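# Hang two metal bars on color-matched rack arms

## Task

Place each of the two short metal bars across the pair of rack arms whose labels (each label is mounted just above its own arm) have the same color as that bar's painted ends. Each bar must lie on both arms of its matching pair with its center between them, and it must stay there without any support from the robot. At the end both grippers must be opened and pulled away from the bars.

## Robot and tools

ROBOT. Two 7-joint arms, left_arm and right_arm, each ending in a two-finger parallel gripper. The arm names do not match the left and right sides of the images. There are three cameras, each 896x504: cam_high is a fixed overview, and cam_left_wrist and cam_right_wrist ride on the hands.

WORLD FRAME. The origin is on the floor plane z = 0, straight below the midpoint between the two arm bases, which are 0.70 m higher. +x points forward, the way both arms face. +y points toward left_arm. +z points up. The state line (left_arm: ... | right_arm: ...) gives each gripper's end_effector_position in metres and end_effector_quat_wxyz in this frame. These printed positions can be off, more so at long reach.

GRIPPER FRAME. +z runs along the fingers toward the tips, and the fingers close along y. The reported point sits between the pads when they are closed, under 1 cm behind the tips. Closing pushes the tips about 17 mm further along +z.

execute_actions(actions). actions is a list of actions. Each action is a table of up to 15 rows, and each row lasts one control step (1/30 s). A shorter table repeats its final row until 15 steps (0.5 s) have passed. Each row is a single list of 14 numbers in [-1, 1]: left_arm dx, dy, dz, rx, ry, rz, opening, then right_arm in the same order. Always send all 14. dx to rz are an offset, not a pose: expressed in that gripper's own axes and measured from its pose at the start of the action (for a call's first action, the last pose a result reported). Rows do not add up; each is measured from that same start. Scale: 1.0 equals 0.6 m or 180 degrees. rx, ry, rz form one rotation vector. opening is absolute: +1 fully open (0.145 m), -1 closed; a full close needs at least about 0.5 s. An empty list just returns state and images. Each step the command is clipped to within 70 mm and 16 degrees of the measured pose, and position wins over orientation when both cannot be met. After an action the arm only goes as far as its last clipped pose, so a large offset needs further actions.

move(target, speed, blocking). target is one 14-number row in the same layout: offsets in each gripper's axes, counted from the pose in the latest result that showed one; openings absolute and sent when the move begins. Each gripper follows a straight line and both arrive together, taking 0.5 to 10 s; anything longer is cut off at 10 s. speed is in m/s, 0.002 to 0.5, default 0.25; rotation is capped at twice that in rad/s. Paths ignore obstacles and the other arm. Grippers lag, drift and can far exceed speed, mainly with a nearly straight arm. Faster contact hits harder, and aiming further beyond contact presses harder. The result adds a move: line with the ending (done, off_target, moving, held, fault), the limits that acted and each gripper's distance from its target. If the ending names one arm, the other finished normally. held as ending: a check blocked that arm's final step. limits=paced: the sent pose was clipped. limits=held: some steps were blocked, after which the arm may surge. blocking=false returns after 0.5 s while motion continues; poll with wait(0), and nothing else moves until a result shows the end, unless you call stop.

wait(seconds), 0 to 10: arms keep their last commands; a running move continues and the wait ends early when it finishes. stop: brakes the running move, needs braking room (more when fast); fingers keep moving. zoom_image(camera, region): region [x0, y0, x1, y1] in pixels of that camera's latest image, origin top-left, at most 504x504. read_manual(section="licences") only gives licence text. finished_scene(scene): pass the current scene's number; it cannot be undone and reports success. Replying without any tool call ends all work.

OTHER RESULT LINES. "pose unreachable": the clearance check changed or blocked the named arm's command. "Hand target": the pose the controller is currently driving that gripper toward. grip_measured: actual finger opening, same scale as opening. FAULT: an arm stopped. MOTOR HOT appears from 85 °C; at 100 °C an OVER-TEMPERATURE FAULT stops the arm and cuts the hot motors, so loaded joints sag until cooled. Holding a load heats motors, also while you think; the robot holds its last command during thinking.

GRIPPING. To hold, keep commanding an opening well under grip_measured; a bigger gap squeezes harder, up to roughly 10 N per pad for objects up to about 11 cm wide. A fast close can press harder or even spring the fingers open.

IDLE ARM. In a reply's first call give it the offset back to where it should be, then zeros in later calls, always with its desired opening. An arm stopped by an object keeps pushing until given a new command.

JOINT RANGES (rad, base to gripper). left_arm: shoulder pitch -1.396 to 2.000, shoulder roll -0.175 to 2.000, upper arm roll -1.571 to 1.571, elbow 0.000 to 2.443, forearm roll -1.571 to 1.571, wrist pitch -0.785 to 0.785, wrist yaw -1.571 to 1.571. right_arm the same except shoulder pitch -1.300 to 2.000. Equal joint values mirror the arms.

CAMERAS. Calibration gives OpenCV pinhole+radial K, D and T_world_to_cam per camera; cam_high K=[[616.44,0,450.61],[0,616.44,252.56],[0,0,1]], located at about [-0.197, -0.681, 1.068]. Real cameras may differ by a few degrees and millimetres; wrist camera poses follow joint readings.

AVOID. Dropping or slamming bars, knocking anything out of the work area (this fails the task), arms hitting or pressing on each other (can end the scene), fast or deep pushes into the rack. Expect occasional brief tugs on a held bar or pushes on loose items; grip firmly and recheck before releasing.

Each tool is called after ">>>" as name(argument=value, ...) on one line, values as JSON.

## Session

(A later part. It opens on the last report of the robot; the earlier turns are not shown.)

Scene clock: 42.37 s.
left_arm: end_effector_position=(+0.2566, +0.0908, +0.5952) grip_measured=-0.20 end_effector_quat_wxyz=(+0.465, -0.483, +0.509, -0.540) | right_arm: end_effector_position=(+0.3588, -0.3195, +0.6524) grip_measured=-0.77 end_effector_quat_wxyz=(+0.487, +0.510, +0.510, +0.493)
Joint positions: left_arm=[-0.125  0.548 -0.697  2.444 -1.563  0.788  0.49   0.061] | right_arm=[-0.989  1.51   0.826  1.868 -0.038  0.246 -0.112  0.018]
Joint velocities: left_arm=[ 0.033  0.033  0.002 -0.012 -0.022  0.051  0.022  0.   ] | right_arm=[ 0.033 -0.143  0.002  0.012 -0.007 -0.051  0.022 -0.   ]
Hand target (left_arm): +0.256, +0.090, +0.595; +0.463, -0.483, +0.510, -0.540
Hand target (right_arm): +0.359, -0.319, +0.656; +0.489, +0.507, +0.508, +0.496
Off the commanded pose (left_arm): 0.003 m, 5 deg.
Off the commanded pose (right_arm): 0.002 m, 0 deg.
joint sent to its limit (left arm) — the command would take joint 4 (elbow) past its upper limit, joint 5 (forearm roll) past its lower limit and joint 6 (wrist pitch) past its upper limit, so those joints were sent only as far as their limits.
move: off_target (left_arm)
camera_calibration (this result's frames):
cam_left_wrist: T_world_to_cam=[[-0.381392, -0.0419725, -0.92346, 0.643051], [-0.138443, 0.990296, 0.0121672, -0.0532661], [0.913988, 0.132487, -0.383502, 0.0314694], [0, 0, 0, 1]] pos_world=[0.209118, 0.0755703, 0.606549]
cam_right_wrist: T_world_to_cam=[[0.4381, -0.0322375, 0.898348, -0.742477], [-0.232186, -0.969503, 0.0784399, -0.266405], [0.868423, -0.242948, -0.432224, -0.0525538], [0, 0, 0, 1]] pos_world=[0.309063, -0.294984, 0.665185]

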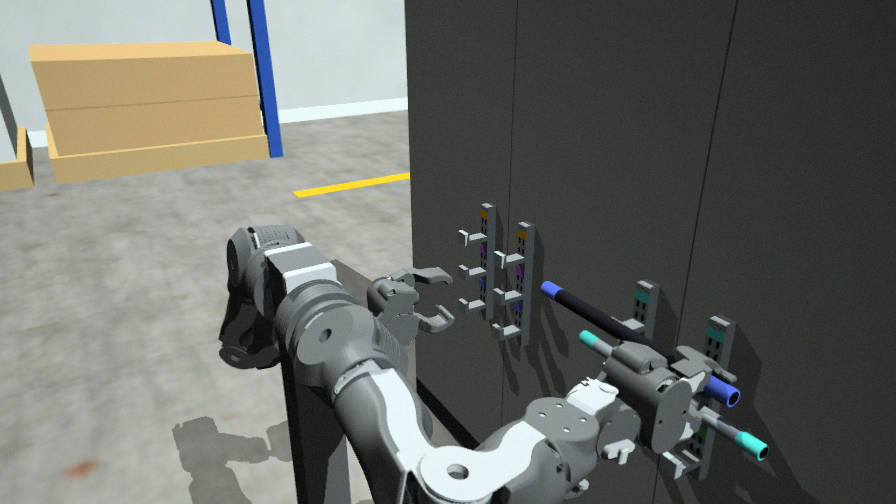

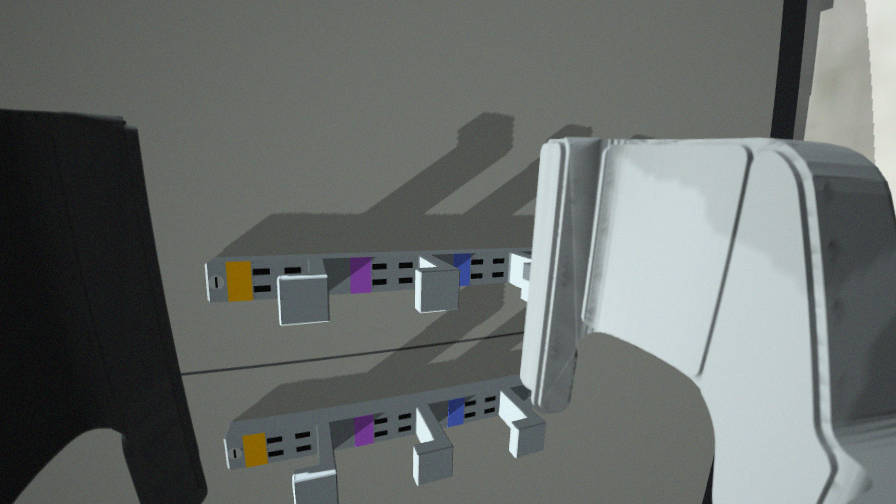

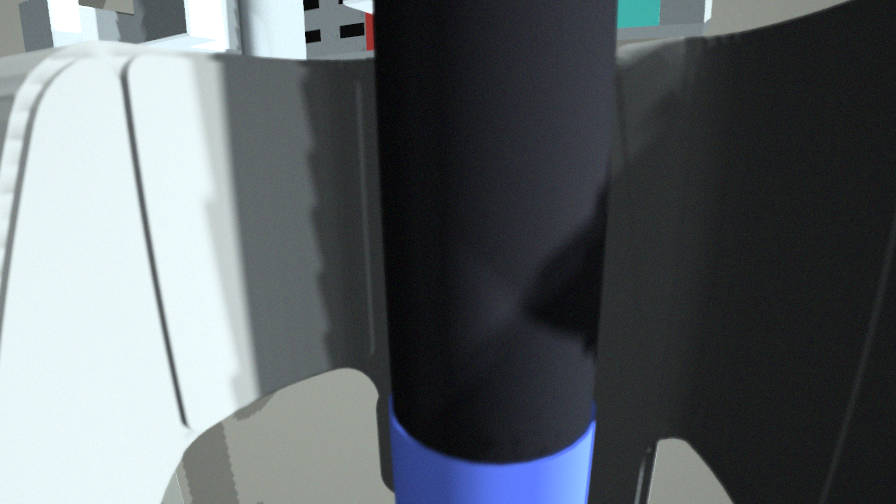

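>>> move(target=[0.1,0.158,0.03,0,0,0,-0.2, 0.33,-0.25,0,0,0,0,-1], speed=0.15)

Scene clock: 45.57 s.
left_arm: end_effector_position=(+0.2713, +0.0263, +0.5038) grip_measured=-0.20 end_effector_quat_wxyz=(+0.467, -0.484, +0.508, -0.538) | right_arm: end_effector_position=(+0.3273, -0.1416, +0.5192) grip_measured=-1.00 end_effector_quat_wxyz=(+0.189, +0.469, +0.725, +0.469)
Joint positions: left_arm=[-0.139  0.239 -0.847  1.913 -1.523  0.779  0.038  0.061] | right_arm=[-1.304  2.008  0.716  1.964  0.172  0.15  -0.138  0.   ]
Joint velocities: left_arm=[-0.011  0.077  0.012 -0.002  0.007 -0.051  0.007 -0.   ] | right_arm=[ 0.033 -0.011 -0.007 -0.002 -0.037  0.037  0.007 -0.   ]
Hand target (left_arm): +0.271, +0.025, +0.505; +0.467, -0.482, +0.508, -0.541
Hand target (right_arm): +0.327, -0.141, +0.520; +0.187, +0.467, +0.725, +0.471
Off the commanded pose (left_arm): 0.002 m, 0 deg.
Off the commanded pose (right_arm): 0.036 m, 43 deg; orientation clipped at the last step of the last action.
joint sent to its limit (right arm) — the command would take joint 1 (shoulder pitch) past its lower limit and joint 2 (shoulder roll) past its upper limit, so those joints were sent only as far as their limits.
move: off_target (right_arm); limits=paced
camera_calibration (this result's frames):
cam_left_wrist: T_world_to_cam=[[-0.382243, -0.043296, -0.923047, 0.561694], [-0.144036, 0.989484, 0.0132347, 0.0147648], [0.912767, 0.138011, -0.38446, -0.00776679], [0, 0, 0, 1]] pos_world=[0.22392, 0.0107815, 0.515288]
cam_right_wrist: T_world_to_cam=[[0.760153, 0.286951, 0.582947, -0.499712], [0.33862, -0.940678, 0.0214863, -0.244058], [0.554531, 0.181064, -0.812226, 0.32054], [0, 0, 0, 1]] pos_world=[0.284751, -0.144225, 0.556901]

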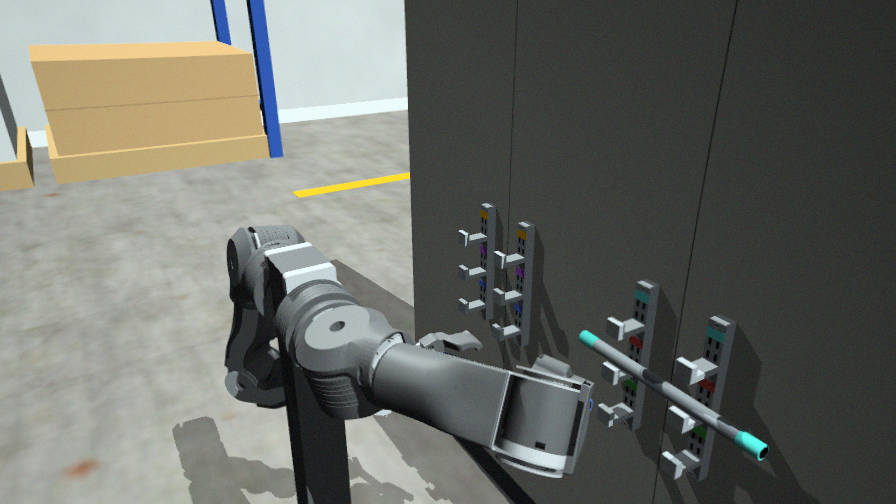

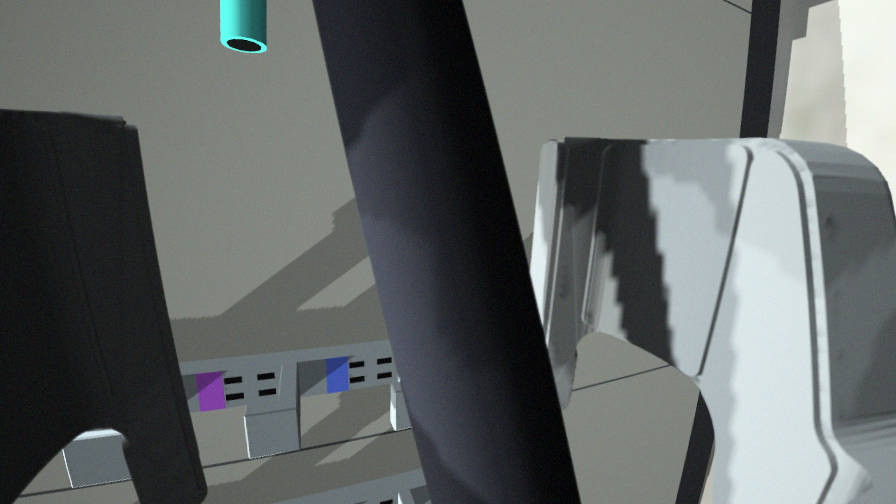

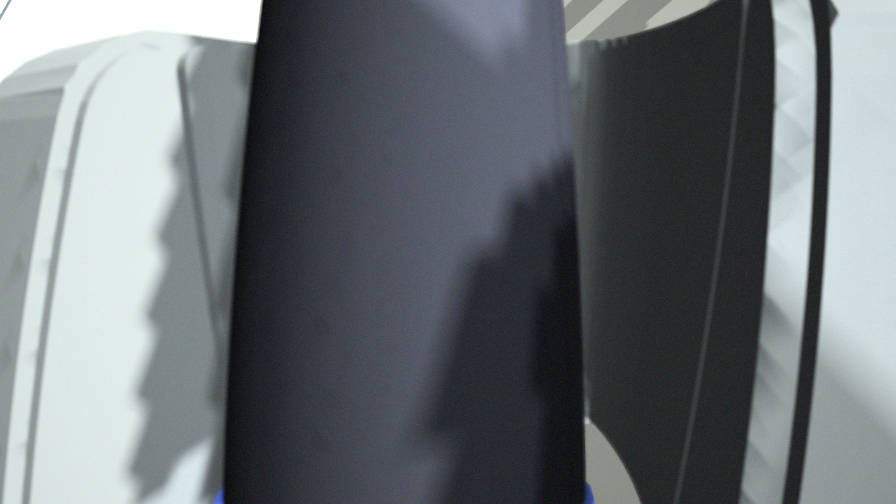

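>>> execute_actions(actions=[[[0,0,0,0,0,0,-0.35,0,0,0,0,0,0,-1],[0,0,0,0,0,0,-0.45,0,0,0,0,0,0,-1],[0,0,0,0,0,0,-0.55,0,0,0,0,0,0,-1],[0,0,0,0,0,0,-0.65,0,0,0,0,0,0,-0.95],[0,0,0,0,0,0,-0.72,0,0,0,0,0,0,-0.9],[0,0,0,0,0,0,-0.8,0,0,0,0,0,0,-0.9]],[[0,0,0,0,0,0,-0.9,0,0,0,0,0,0,-0.9],[0,0,0,0,0,0,-1,0,0,0,0,0,0,-0.9]]])

>>> zoom_image(camera="cam_high", region=[380,280,680,500])

Scene clock: 47.40 s.
left_arm: end_effector_position=(+0.2713, +0.0263, +0.5031) grip_measured=-1.00 end_effector_quat_wxyz=(+0.465, -0.486, +0.509, -0.538) | right_arm: end_effector_position=(+0.3273, -0.1418, +0.5191) grip_measured=-0.90 end_effector_quat_wxyz=(+0.189, +0.469, +0.725, +0.468)
Joint positions: left_arm=[-0.139  0.239 -0.847  1.913 -1.519  0.78   0.04   0.   ] | right_arm=[-1.304  2.007  0.716  1.964  0.172  0.151 -0.137  0.008]
Joint velocities: left_arm=[-0.055 -0.055 -0.007 -0.017  0.007 -0.022  0.022 -0.   ] | right_arm=[-0.055 -0.011 -0.007 -0.002 -0.007  0.022 -0.037  0.   ]
Hand target (left_arm): +0.271, +0.026, +0.503; +0.466, -0.485, +0.509, -0.538
Hand target (right_arm): +0.327, -0.142, +0.519; +0.189, +0.469, +0.725, +0.468
Off the commanded pose (left_arm): 0.000 m, 0 deg.
Off the commanded pose (right_arm): 0.000 m, 0 deg.
camera_calibration (this result's frames):
cam_left_wrist: T_world_to_cam=[[-0.386701, -0.0454037, -0.921087, 0.56128], [-0.143997, 0.989509, 0.0116777, 0.0155403], [0.910894, 0.137149, -0.389182, -0.00516027], [0, 0, 0, 1]] pos_world=[0.223986, 0.0108147, 0.514798]
cam_right_wrist: T_world_to_cam=[[0.760253, 0.28741, 0.582589, -0.499375], [0.338524, -0.940693, 0.0223154, -0.244592], [0.554452, 0.180255, -0.81246, 0.320538], [0, 0, 0, 1]] pos_world=[0.284729, -0.14434, 0.556813]

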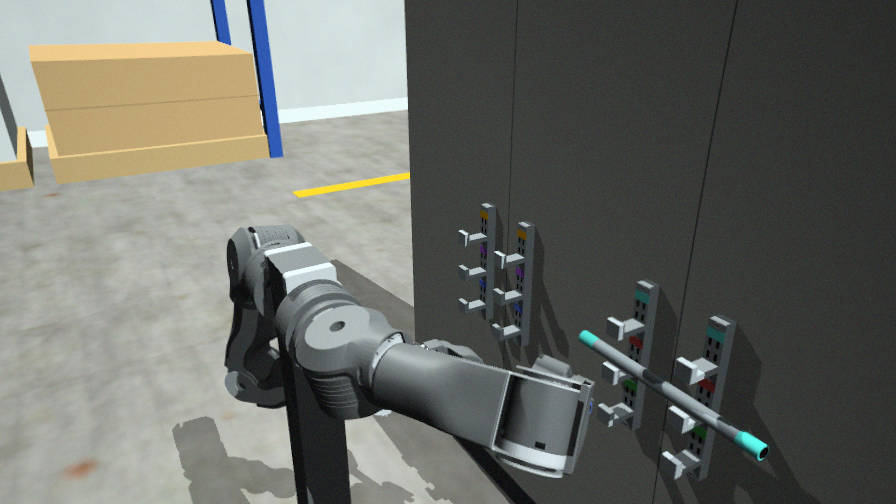

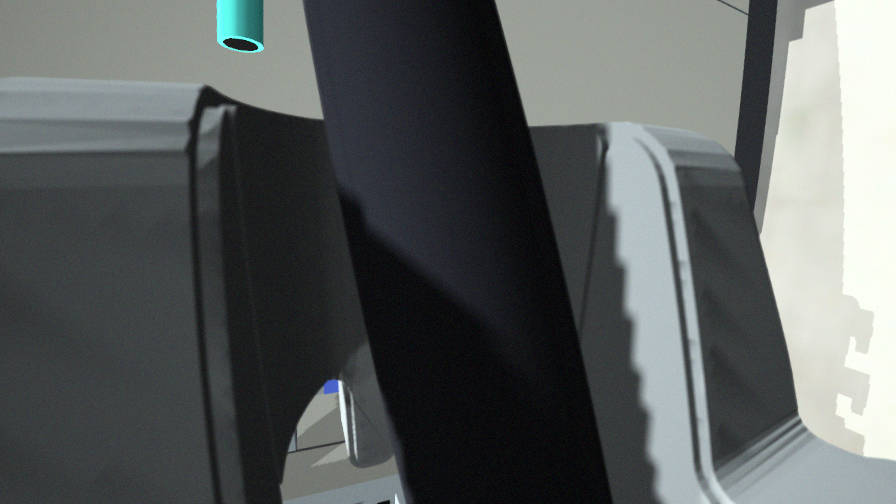

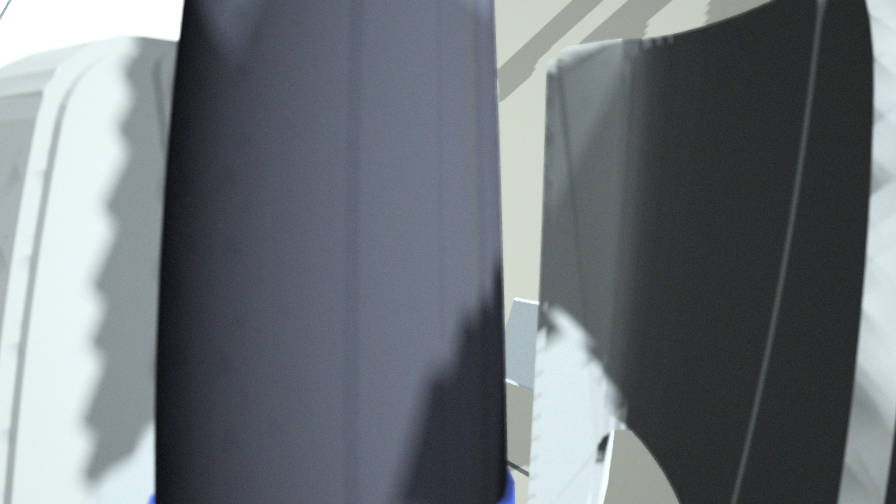

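Region (380, 280, 680, 500) of cam_high's 896x504 image, scaled by 1.680, with more detail than that image has; it fills the top 370 rows of this view, and the rest is white.

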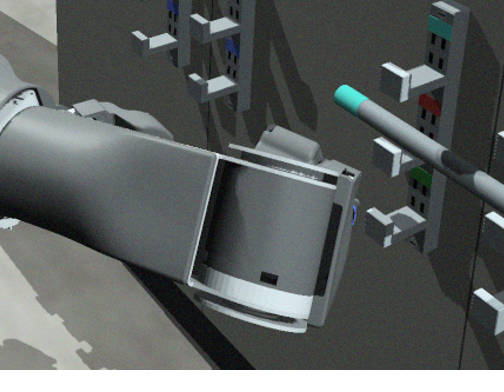

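>>> execute_actions(actions=[[[0,0,0,0,0,0,-1,0,0,0,0,0,0,-0.95],[0,0,0,0,0,0,-1,0,0,0,0,0,0,-1]],[[0,0,0,0,0,0,-0.85,0,0,0,0,0,0,-1],[0,0,0,0,0,0,-0.7,0,0,0,0,0,0,-1],[0,0,0,0,0,0,-0.55,0,0,0,0,0,0,-1],[0,0,0,0,0,0,-0.4,0,0,0,0,0,0,-1]]])

Scene clock: 49.27 s.
left_arm: end_effector_position=(+0.2713, +0.0263, +0.5030) grip_measured=-0.40 end_effector_quat_wxyz=(+0.465, -0.486, +0.509, -0.538) | right_arm: end_effector_position=(+0.3273, -0.1418, +0.5190) grip_measured=-1.00 end_effector_quat_wxyz=(+0.190, +0.468, +0.725, +0.468)
Joint positions: left_arm=[-0.139  0.239 -0.847  1.913 -1.518  0.78   0.04   0.045] | right_arm=[-1.304  2.008  0.716  1.964  0.171  0.152 -0.136  0.   ]
Joint velocities: left_arm=[ 0.055  0.011 -0.002 -0.002  0.007 -0.125 -0.022  0.   ] | right_arm=[ 0.011 -0.077 -0.017 -0.017  0.022  0.007  0.007 -0.   ]
Hand target (left_arm): +0.271, +0.026, +0.503; +0.465, -0.486, +0.509, -0.538
Hand target (right_arm): +0.327, -0.142, +0.519; +0.189, +0.468, +0.725, +0.468
Off the commanded pose (left_arm): 0.000 m, 0 deg.
Off the commanded pose (right_arm): 0.000 m, 0 deg.
camera_calibration (this result's frames):
cam_left_wrist: T_world_to_cam=[[-0.386971, -0.0456183, -0.920963, 0.561256], [-0.143967, 0.989516, 0.0114781, 0.0156369], [0.910784, 0.13703, -0.389481, -0.00499339], [0, 0, 0, 1]] pos_world=[0.223989, 0.0108148, 0.514771]
cam_right_wrist: T_world_to_cam=[[0.759989, 0.288739, 0.582277, -0.498879], [0.339036, -0.940471, 0.0238493, -0.245515], [0.554501, 0.179288, -0.81264, 0.3204], [0, 0, 0, 1]] pos_world=[0.284719, -0.144298, 0.556711]

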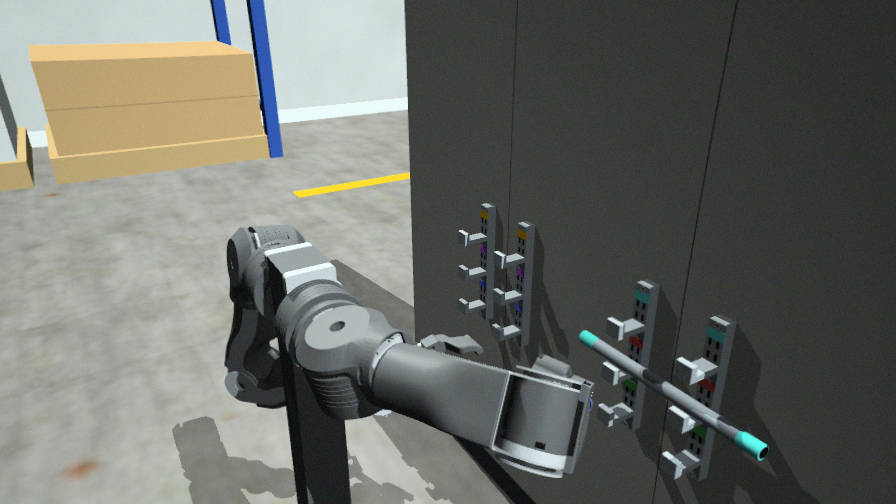

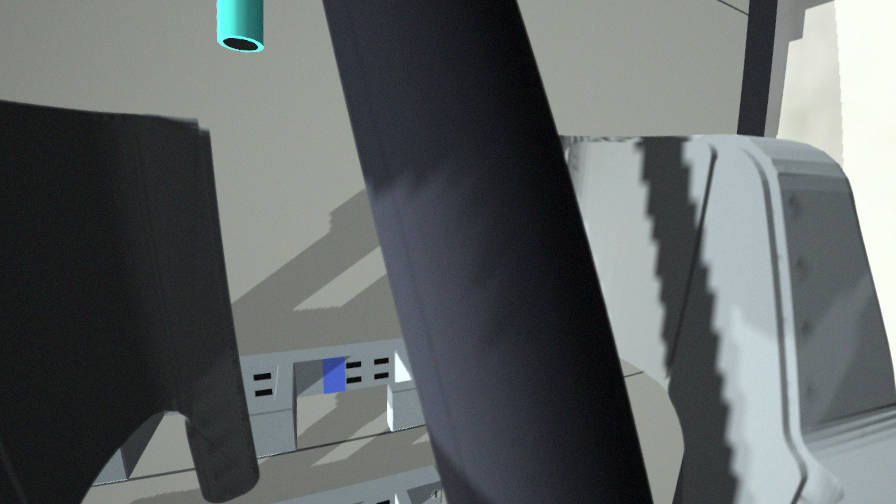

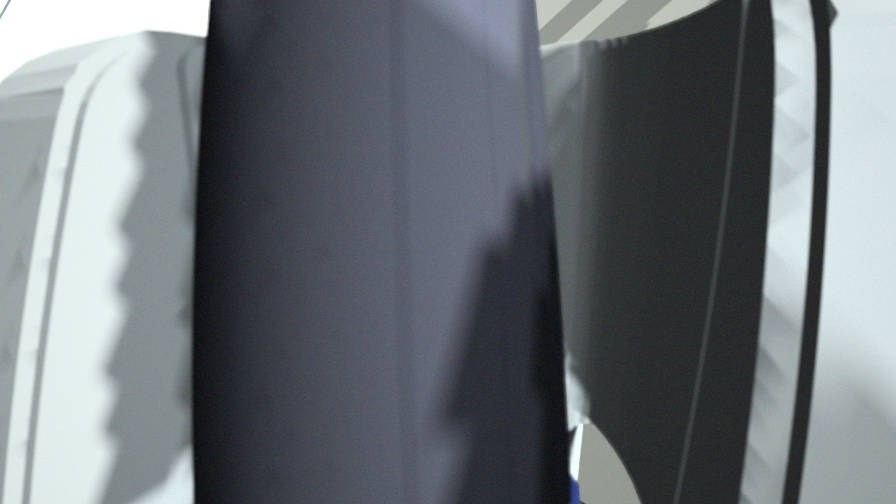

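>>> execute_actions(actions=[[[0,0,-0.01,0,0,0,-0.5,0,0,0,0,0,0,-1],[0,0,-0.02,0,0,0,-0.5,0,0,0,0,0,0,-1],[0,0,-0.03,0,0,0,-0.5,0,0,0,0,0,0,-1],[0,0,-0.04,0,0,0,-0.5,0,0,0,0,0,0,-1]],[[0,0,0,0,0,0,-0.5,0,0,0,0,0,0,-1]]])

Scene clock: 50.77 s.
left_arm: end_effector_position=(+0.2478, +0.0287, +0.5006) grip_measured=-0.50 end_effector_quat_wxyz=(+0.462, -0.488, +0.511, -0.536) | right_arm: end_effector_position=(+0.3273, -0.1418, +0.5190) grip_measured=-1.00 end_effector_quat_wxyz=(+0.190, +0.468, +0.725, +0.468)
Joint positions: left_arm=[-0.247  0.258 -0.855  1.966 -1.562  0.787  0.005  0.038] | right_arm=[-1.304  2.008  0.716  1.964  0.17   0.152 -0.136  0.   ]
Joint velocities: left_arm=[ 0.055  0.011  0.007  0.002 -0.007  0.037 -0.081 -0.   ] | right_arm=[-0.077 -0.077  0.007 -0.022 -0.037  0.051 -0.11  -0.   ]
Hand target (left_arm): +0.248, +0.029, +0.501; +0.462, -0.488, +0.511, -0.536
Hand target (right_arm): +0.327, -0.142, +0.519; +0.190, +0.468, +0.725, +0.468
Off the commanded pose (left_arm): 0.000 m, 0 deg.
Off the commanded pose (right_arm): 0.000 m, 0 deg.
camera_calibration (this result's frames):
cam_left_wrist: T_world_to_cam=[[-0.394746, -0.0448402, -0.917696, 0.550289], [-0.142903, 0.98965, 0.0131135, 0.00885526], [0.907609, 0.136318, -0.397068, 0.0197621], [0, 0, 0, 1]] pos_world=[0.200553, 0.0132175, 0.512728]
cam_right_wrist: T_world_to_cam=[[0.759639, 0.289222, 0.582494, -0.498828], [0.339152, -0.940409, 0.0246428, -0.246001], [0.55491, 0.178835, -0.812461, 0.320105], [0, 0, 0, 1]] pos_world=[0.284731, -0.144316, 0.5567]

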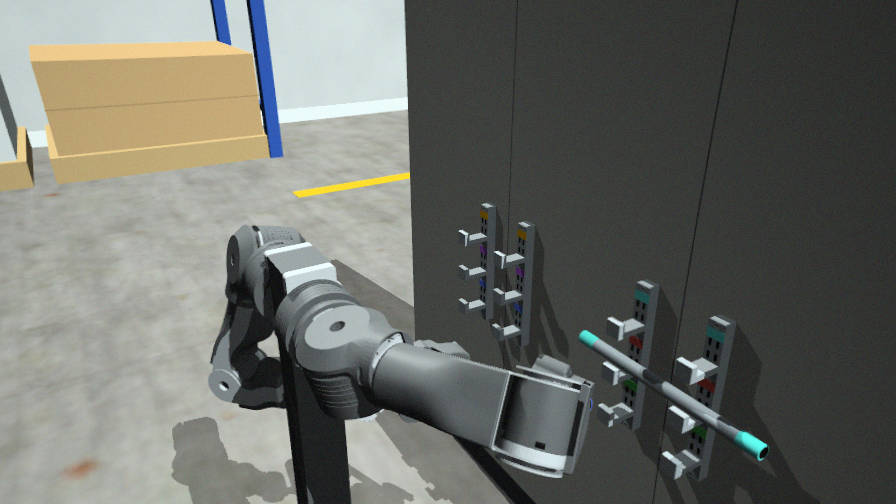

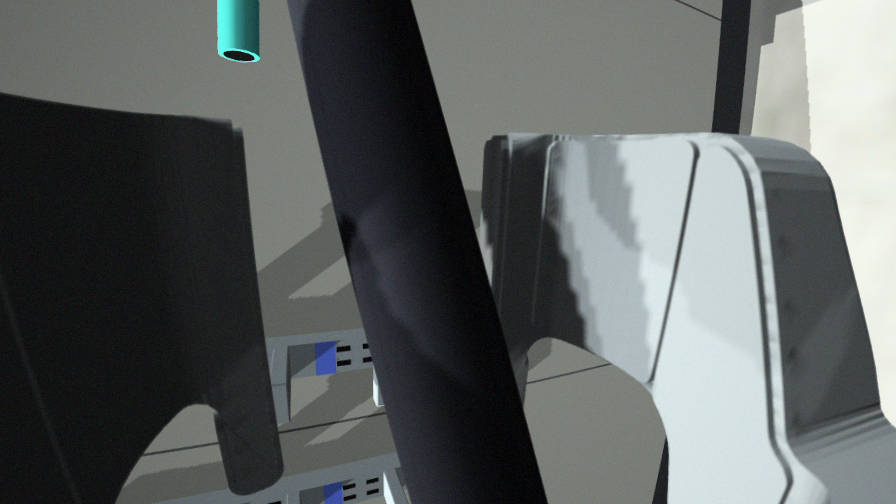

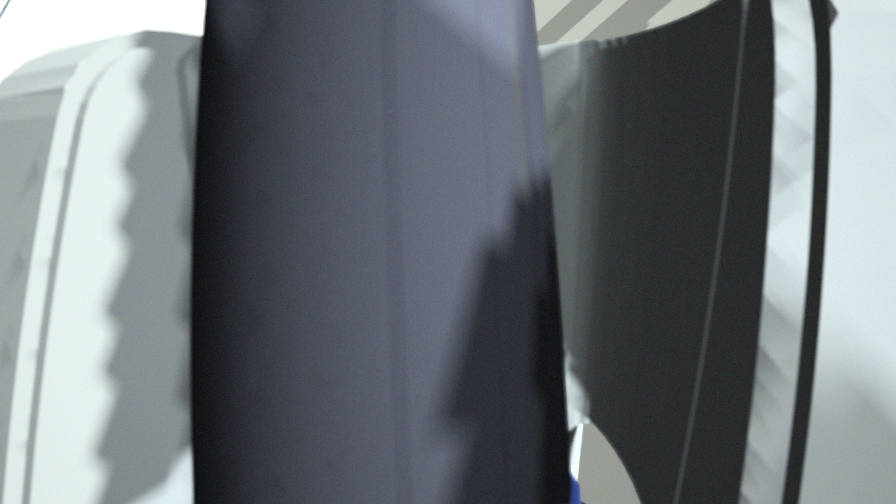

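>>> execute_actions(actions=[[[0,0,0,0,0,0,-0.56,0,0,0,0,0,0,-1],[0,0,0,0,0,0,-0.62,0,0,0,0,0,0,-1],[0,0,0,0,0,0,-0.68,0,0,0,0,0,0,-1],[0,0,0,0,0,0,-0.74,0,0,0,0,0,0,-0.97],[0,0,0,0,0,0,-0.8,0,0,0,0,0,0,-0.95],[0,0,0,0,0,0,-0.86,0,0,0,0,0,0,-0.92],[0,0,0,0,0,0,-0.92,0,0,0,0,0,0,-0.9]],[[0,0,0,0,0,0,-0.95,0,0,0,0,0,0,-0.9]]])

Scene clock: 52.53 s.
left_arm: end_effector_position=(+0.2478, +0.0287, +0.5004) grip_measured=-0.72 end_effector_quat_wxyz=(+0.462, -0.489, +0.511, -0.535) | right_arm: end_effector_position=(+0.3273, -0.1419, +0.5189) grip_measured=-0.90 end_effector_quat_wxyz=(+0.190, +0.468, +0.726, +0.467)
Joint positions: left_arm=[-0.247  0.258 -0.855  1.966 -1.561  0.787  0.006  0.021] | right_arm=[-1.304  2.008  0.716  1.964  0.169  0.152 -0.135  0.008]
Joint velocities: left_arm=[ 0.011 -0.011  0.002 -0.012 -0.007 -0.037 -0.051 -0.   ] | right_arm=[-0.055  0.011  0.007  0.012 -0.081 -0.022 -0.125 -0.   ]
Hand target (left_arm): +0.248, +0.029, +0.500; +0.462, -0.489, +0.511, -0.535
Hand target (right_arm): +0.327, -0.142, +0.519; +0.190, +0.468, +0.726, +0.467
Off the commanded pose (left_arm): 0.000 m, 0 deg.
Off the commanded pose (right_arm): 0.000 m, 0 deg.
camera_calibration (this result's frames):
cam_left_wrist: T_world_to_cam=[[-0.395907, -0.0454469, -0.917165, 0.550148], [-0.142822, 0.989668, 0.0126114, 0.00909882], [0.907116, 0.135984, -0.398307, 0.0204387], [0, 0, 0, 1]] pos_world=[0.200567, 0.0132184, 0.512603]
cam_right_wrist: T_world_to_cam=[[0.760002, 0.289884, 0.581691, -0.498275], [0.339268, -0.940348, 0.0253532, -0.246438], [0.554341, 0.17808, -0.813015, 0.320389], [0, 0, 0, 1]] pos_world=[0.284694, -0.14435, 0.556571]

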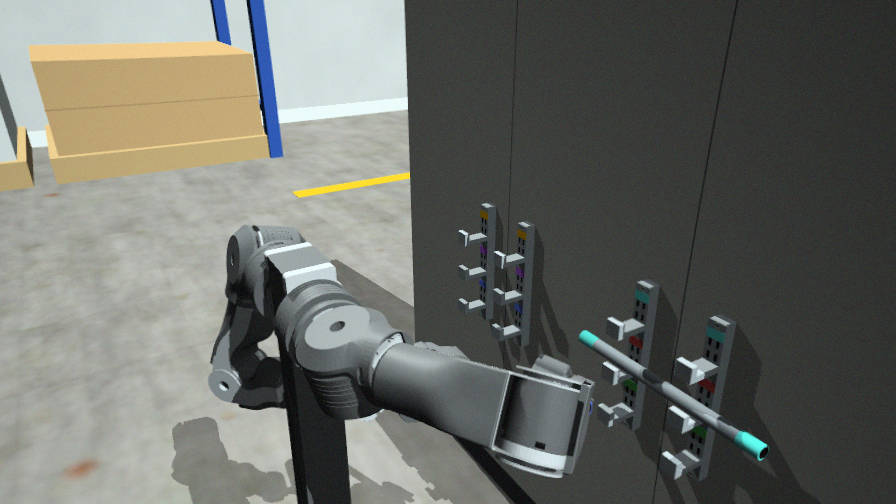

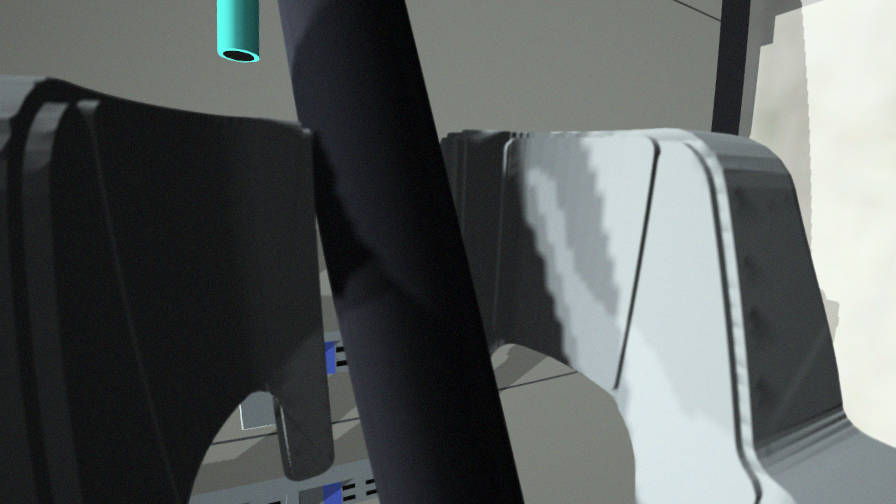

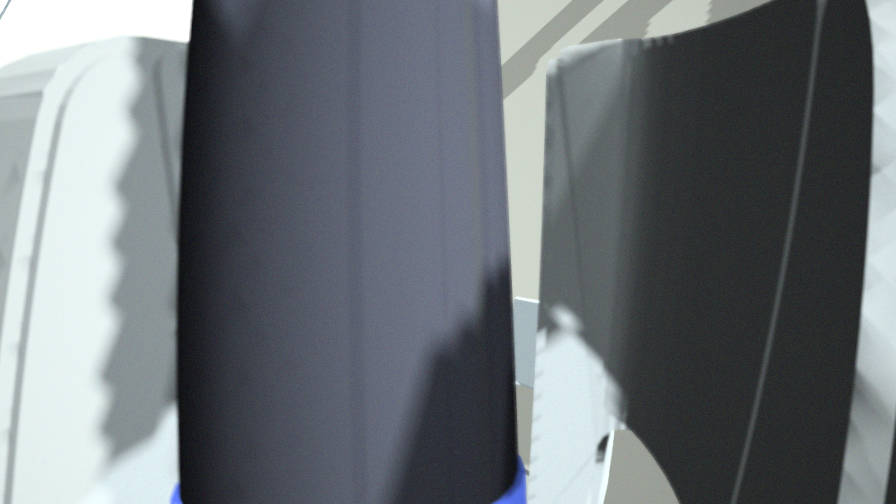

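>>> execute_actions(actions=[[[0,0,0,0,0,0,-1,0,0,0,0,0,0,-0.8],[0,0,0,0,0,0,-1,0,0,0,0,0,0,-0.7],[0,0,0,0,0,0,-1,0,0,0,0,0,0,-0.6],[0,0,0,0,0,0,-1,0,0,0,0,0,0,-0.5],[0,0,0,0,0,0,-1,0,0,0,0,0,0,-0.4],[0,0,0,0,0,0,-1,0,0,0,0,0,0,-0.3]],[[0,0,0,0,0,0,-1,0,0,0,0,0,0,-0.2]]])

Scene clock: 53.97 s.
left_arm: end_effector_position=(+0.2478, +0.0286, +0.4998) grip_measured=-0.73 end_effector_quat_wxyz=(+0.460, -0.490, +0.512, -0.535) | right_arm: end_effector_position=(+0.3273, -0.1420, +0.5189) grip_measured=-0.20 end_effector_quat_wxyz=(+0.190, +0.468, +0.726, +0.467)
Joint positions: left_arm=[-0.247  0.258 -0.855  1.966 -1.558  0.787  0.008  0.02 ] | right_arm=[-1.304  2.008  0.716  1.964  0.169  0.153 -0.135  0.061]
Joint velocities: left_arm=[ 0.011  0.055 -0.007  0.012  0.066 -0.007 -0.007  0.   ] | right_arm=[ 0.033 -0.011 -0.002 -0.007  0.007 -0.022  0.037  0.   ]
Hand target (left_arm): +0.248, +0.029, +0.500; +0.461, -0.489, +0.511, -0.535
Hand target (right_arm): +0.327, -0.142, +0.519; +0.190, +0.468, +0.726, +0.467
Off the commanded pose (left_arm): 0.000 m, 0 deg.
Off the commanded pose (right_arm): 0.000 m, 0 deg.
camera_calibration (this result's frames):
cam_left_wrist: T_world_to_cam=[[-0.399813, -0.0469649, -0.915393, 0.549658], [-0.14255, 0.989721, 0.0114828, 0.00963828], [0.905444, 0.13508, -0.402398, 0.022667], [0, 0, 0, 1]] pos_world=[0.200611, 0.0132136, 0.512164]
cam_right_wrist: T_world_to_cam=[[0.760046, 0.289789, 0.58168, -0.4983], [0.338985, -0.940444, 0.0255908, -0.246542], [0.554454, 0.177731, -0.813015, 0.320288], [0, 0, 0, 1]] pos_world=[0.284721, -0.144382, 0.556559]

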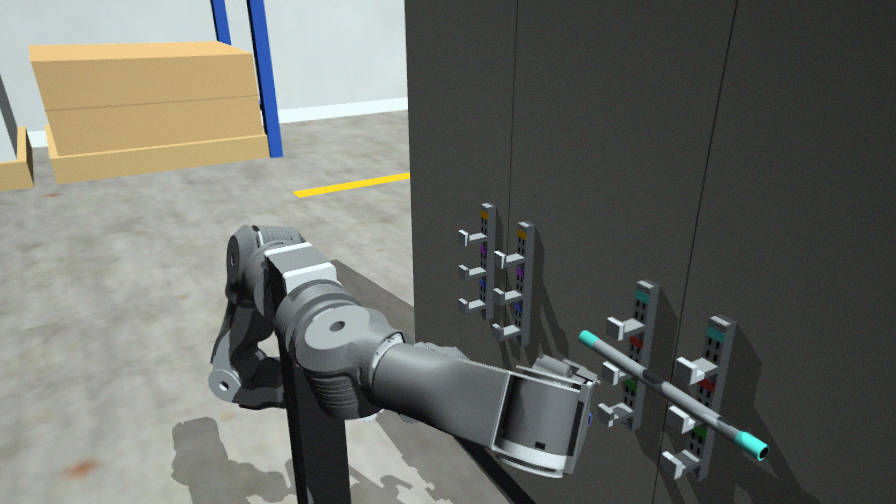

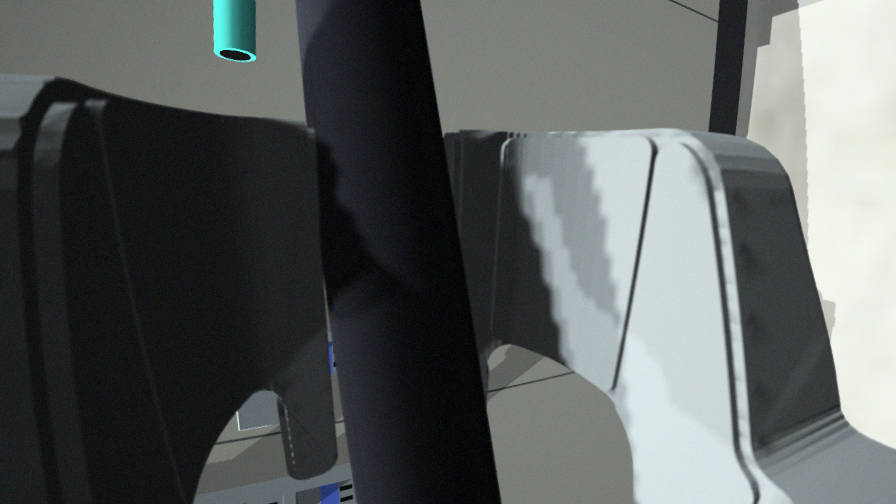

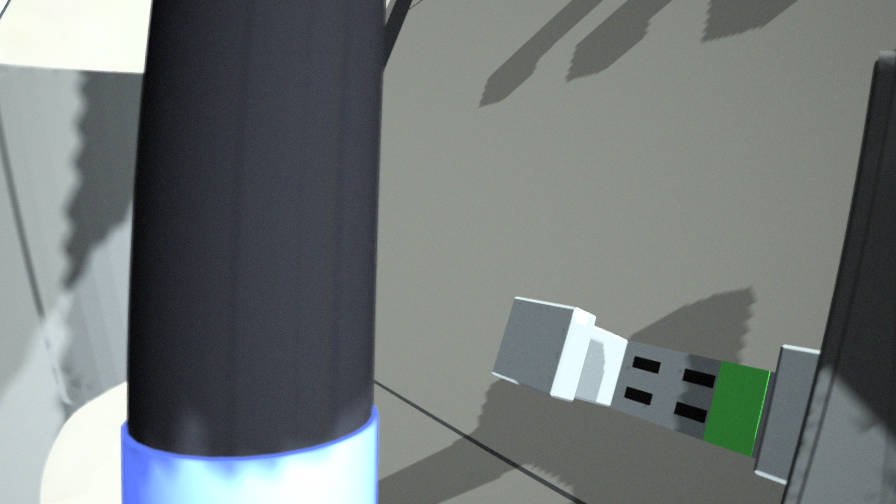

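>>> execute_actions(actions=[[[0,0,0,0,0,0,-1,0,0,-0.01,0,0,0,-0.3],[0,0,0,0,0,0,-1,0,0,-0.02,0,0,0,-0.4],[0,0,0,0,0,0,-1,0,0,-0.03,0,0,0,-0.45]],[[0,0,0,0,0,0,-1,0,0,0,0,0,0,-0.45]]])

Scene clock: 56.00 s.
left_arm: end_effector_position=(+0.2475, +0.0272, +0.5013) grip_measured=-0.73 end_effector_quat_wxyz=(+0.459, -0.488, +0.510, -0.539) | right_arm: end_effector_position=(+0.3143, -0.1516, +0.5264) grip_measured=-0.45 end_effector_quat_wxyz=(+0.190, +0.470, +0.726, +0.465)
Joint positions: left_arm=[-0.249  0.254 -0.855  1.967 -1.558  0.78   0.002  0.021] | right_arm=[-1.235  1.903  0.682  2.028  0.119  0.141 -0.074  0.042]
Joint velocities: left_arm=[ 0.033 -0.077 -0.002  0.027 -0.11   0.037  0.066 -0.   ] | right_arm=[ 0.055 -0.077  0.002 -0.017  0.022  0.081  0.022  0.   ]
Hand target (left_arm): +0.248, +0.027, +0.501; +0.459, -0.488, +0.510, -0.539
Hand target (right_arm): +0.314, -0.152, +0.526; +0.190, +0.470, +0.726, +0.465
Off the commanded pose (left_arm): 0.000 m, 0 deg.
Off the commanded pose (right_arm): 0.000 m, 0 deg.
camera_calibration (this result's frames):
cam_left_wrist: T_world_to_cam=[[-0.394901, -0.0495446, -0.917387, 0.550727], [-0.137455, 0.990492, 0.00567663, 0.012575], [0.908383, 0.128341, -0.397956, 0.0209791], [0, 0, 0, 1]] pos_world=[0.200154, 0.0121377, 0.513507]
cam_right_wrist: T_world_to_cam=[[0.763253, 0.287963, 0.578379, -0.489568], [0.335232, -0.941763, 0.0264973, -0.250946], [0.552326, 0.173667, -0.815338, 0.336617], [0, 0, 0, 1]] pos_world=[0.271867, -0.153814, 0.564262]

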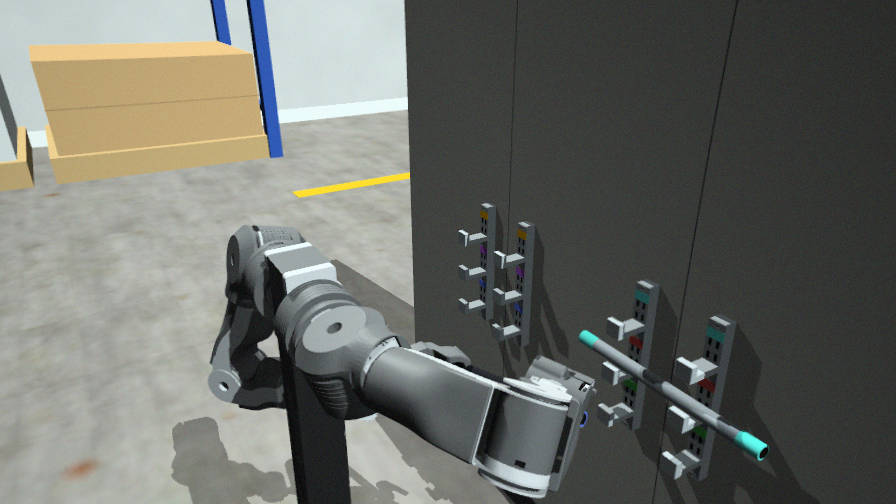

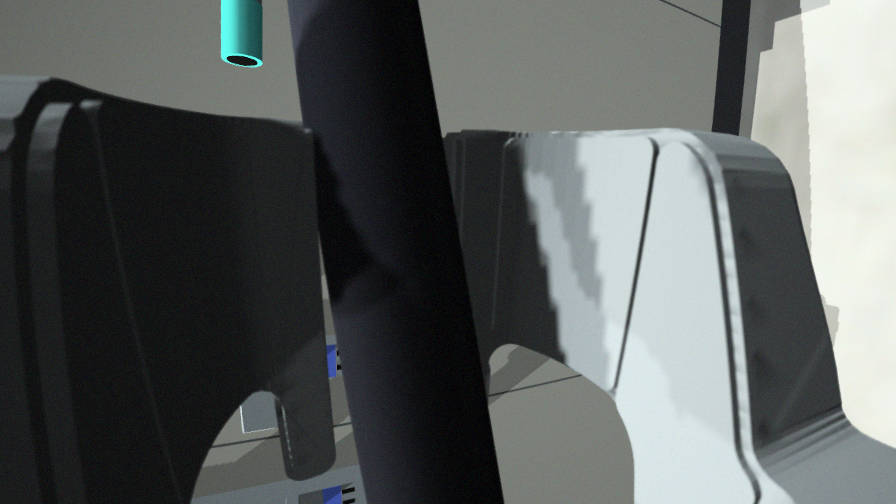

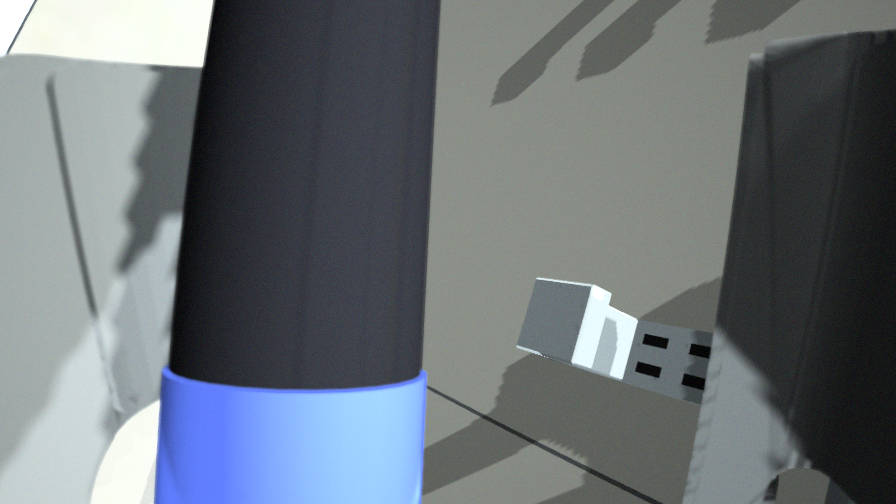

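>>> execute_actions(actions=[[[0,0,0,0,0,0,-1,0,0,-0.01,0,0,0,-0.5],[0,0,0,0,0,0,-1,0,0,-0.015,0,0,0,-0.57],[0,0,0,0,0,0,-1,0,0,-0.015,0,0,0,-0.64],[0,0,0,0,0,0,-1,0,0,-0.015,0,0,0,-0.71],[0,0,0,0,0,0,-1,0,0,-0.015,0,0,0,-0.78],[0,0,0,0,0,0,-1,0,0,-0.015,0,0,0,-0.85],[0,0,0,0,0,0,-1,0,0,-0.015,0,0,0,-0.92]],[[0,0,0,0,0,0,-1,0,0,0,0,0,0,-0.95]]])

Scene clock: 57.67 s.
left_arm: end_effector_position=(+0.2474, +0.0248, +0.5074) grip_measured=-0.72 end_effector_quat_wxyz=(+0.461, -0.482, +0.503, -0.550) | right_arm: end_effector_position=(+0.3059, -0.1574, +0.5263) grip_measured=-0.95 end_effector_quat_wxyz=(+0.186, +0.475, +0.729, +0.457)
Joint positions: left_arm=[-0.249  0.247 -0.855  1.972 -1.561  0.769 -0.019  0.021] | right_arm=[-1.205  1.844  0.669  2.057  0.089  0.136 -0.022  0.004]
Joint velocities: left_arm=[-0.033  0.011 -0.002 -0.012 -0.022  0.051 -0.007 -0.   ] | right_arm=[ 0.033  0.033  0.002 -0.012  0.022 -0.007  0.007  0.   ]
Hand target (left_arm): +0.247, +0.025, +0.506; +0.460, -0.483, +0.506, -0.547
Hand target (right_arm): +0.306, -0.157, +0.528; +0.187, +0.473, +0.728, +0.460
Off the commanded pose (left_arm): 0.002 m, 1 deg.
Off the commanded pose (right_arm): 0.001 m, 0 deg.
camera_calibration (this result's frames):
cam_left_wrist: T_world_to_cam=[[-0.371454, -0.0562506, -0.926746, 0.555337], [-0.129297, 0.991571, -0.00836083, 0.0199909], [0.919404, 0.11672, -0.375596, 0.0100355], [0, 0, 0, 1]] pos_world=[0.19964, 0.0102442, 0.518592]
cam_right_wrist: T_world_to_cam=[[0.774875, 0.290992, 0.561153, -0.475477], [0.332851, -0.942529, 0.0291382, -0.254299], [0.537382, 0.164202, -0.827199, 0.351507], [0, 0, 0, 1]] pos_world=[0.264185, -0.159043, 0.564992]

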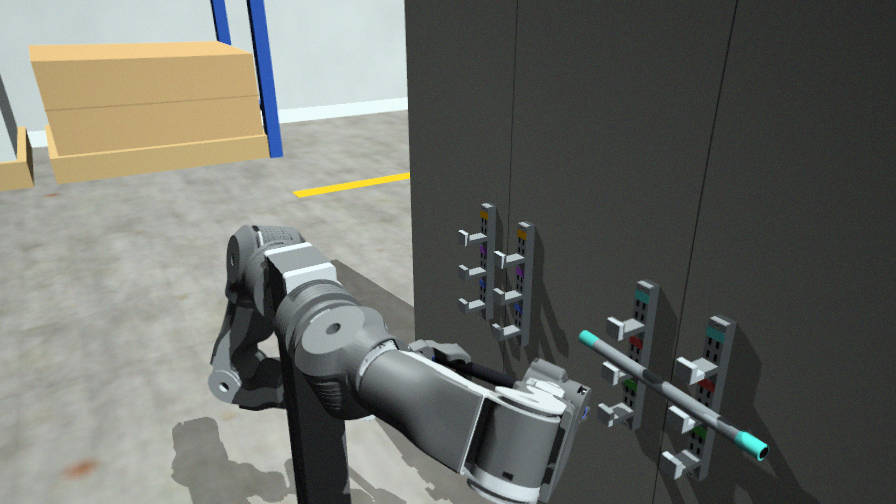

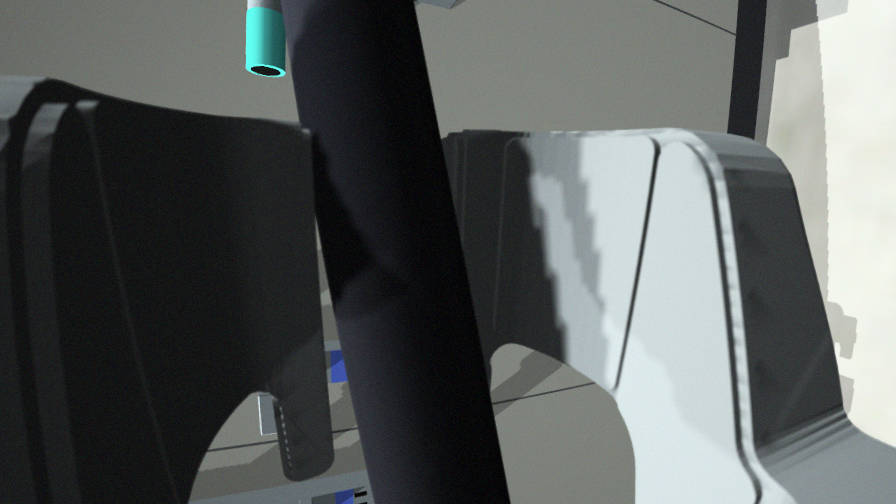

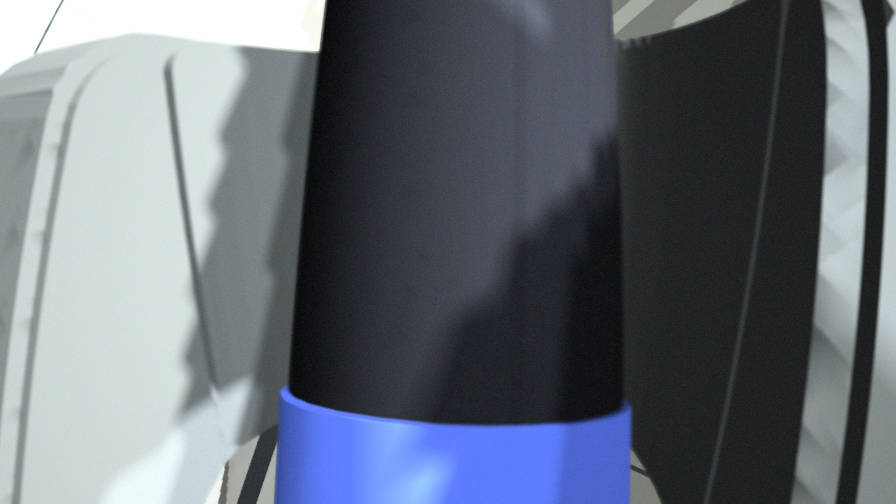

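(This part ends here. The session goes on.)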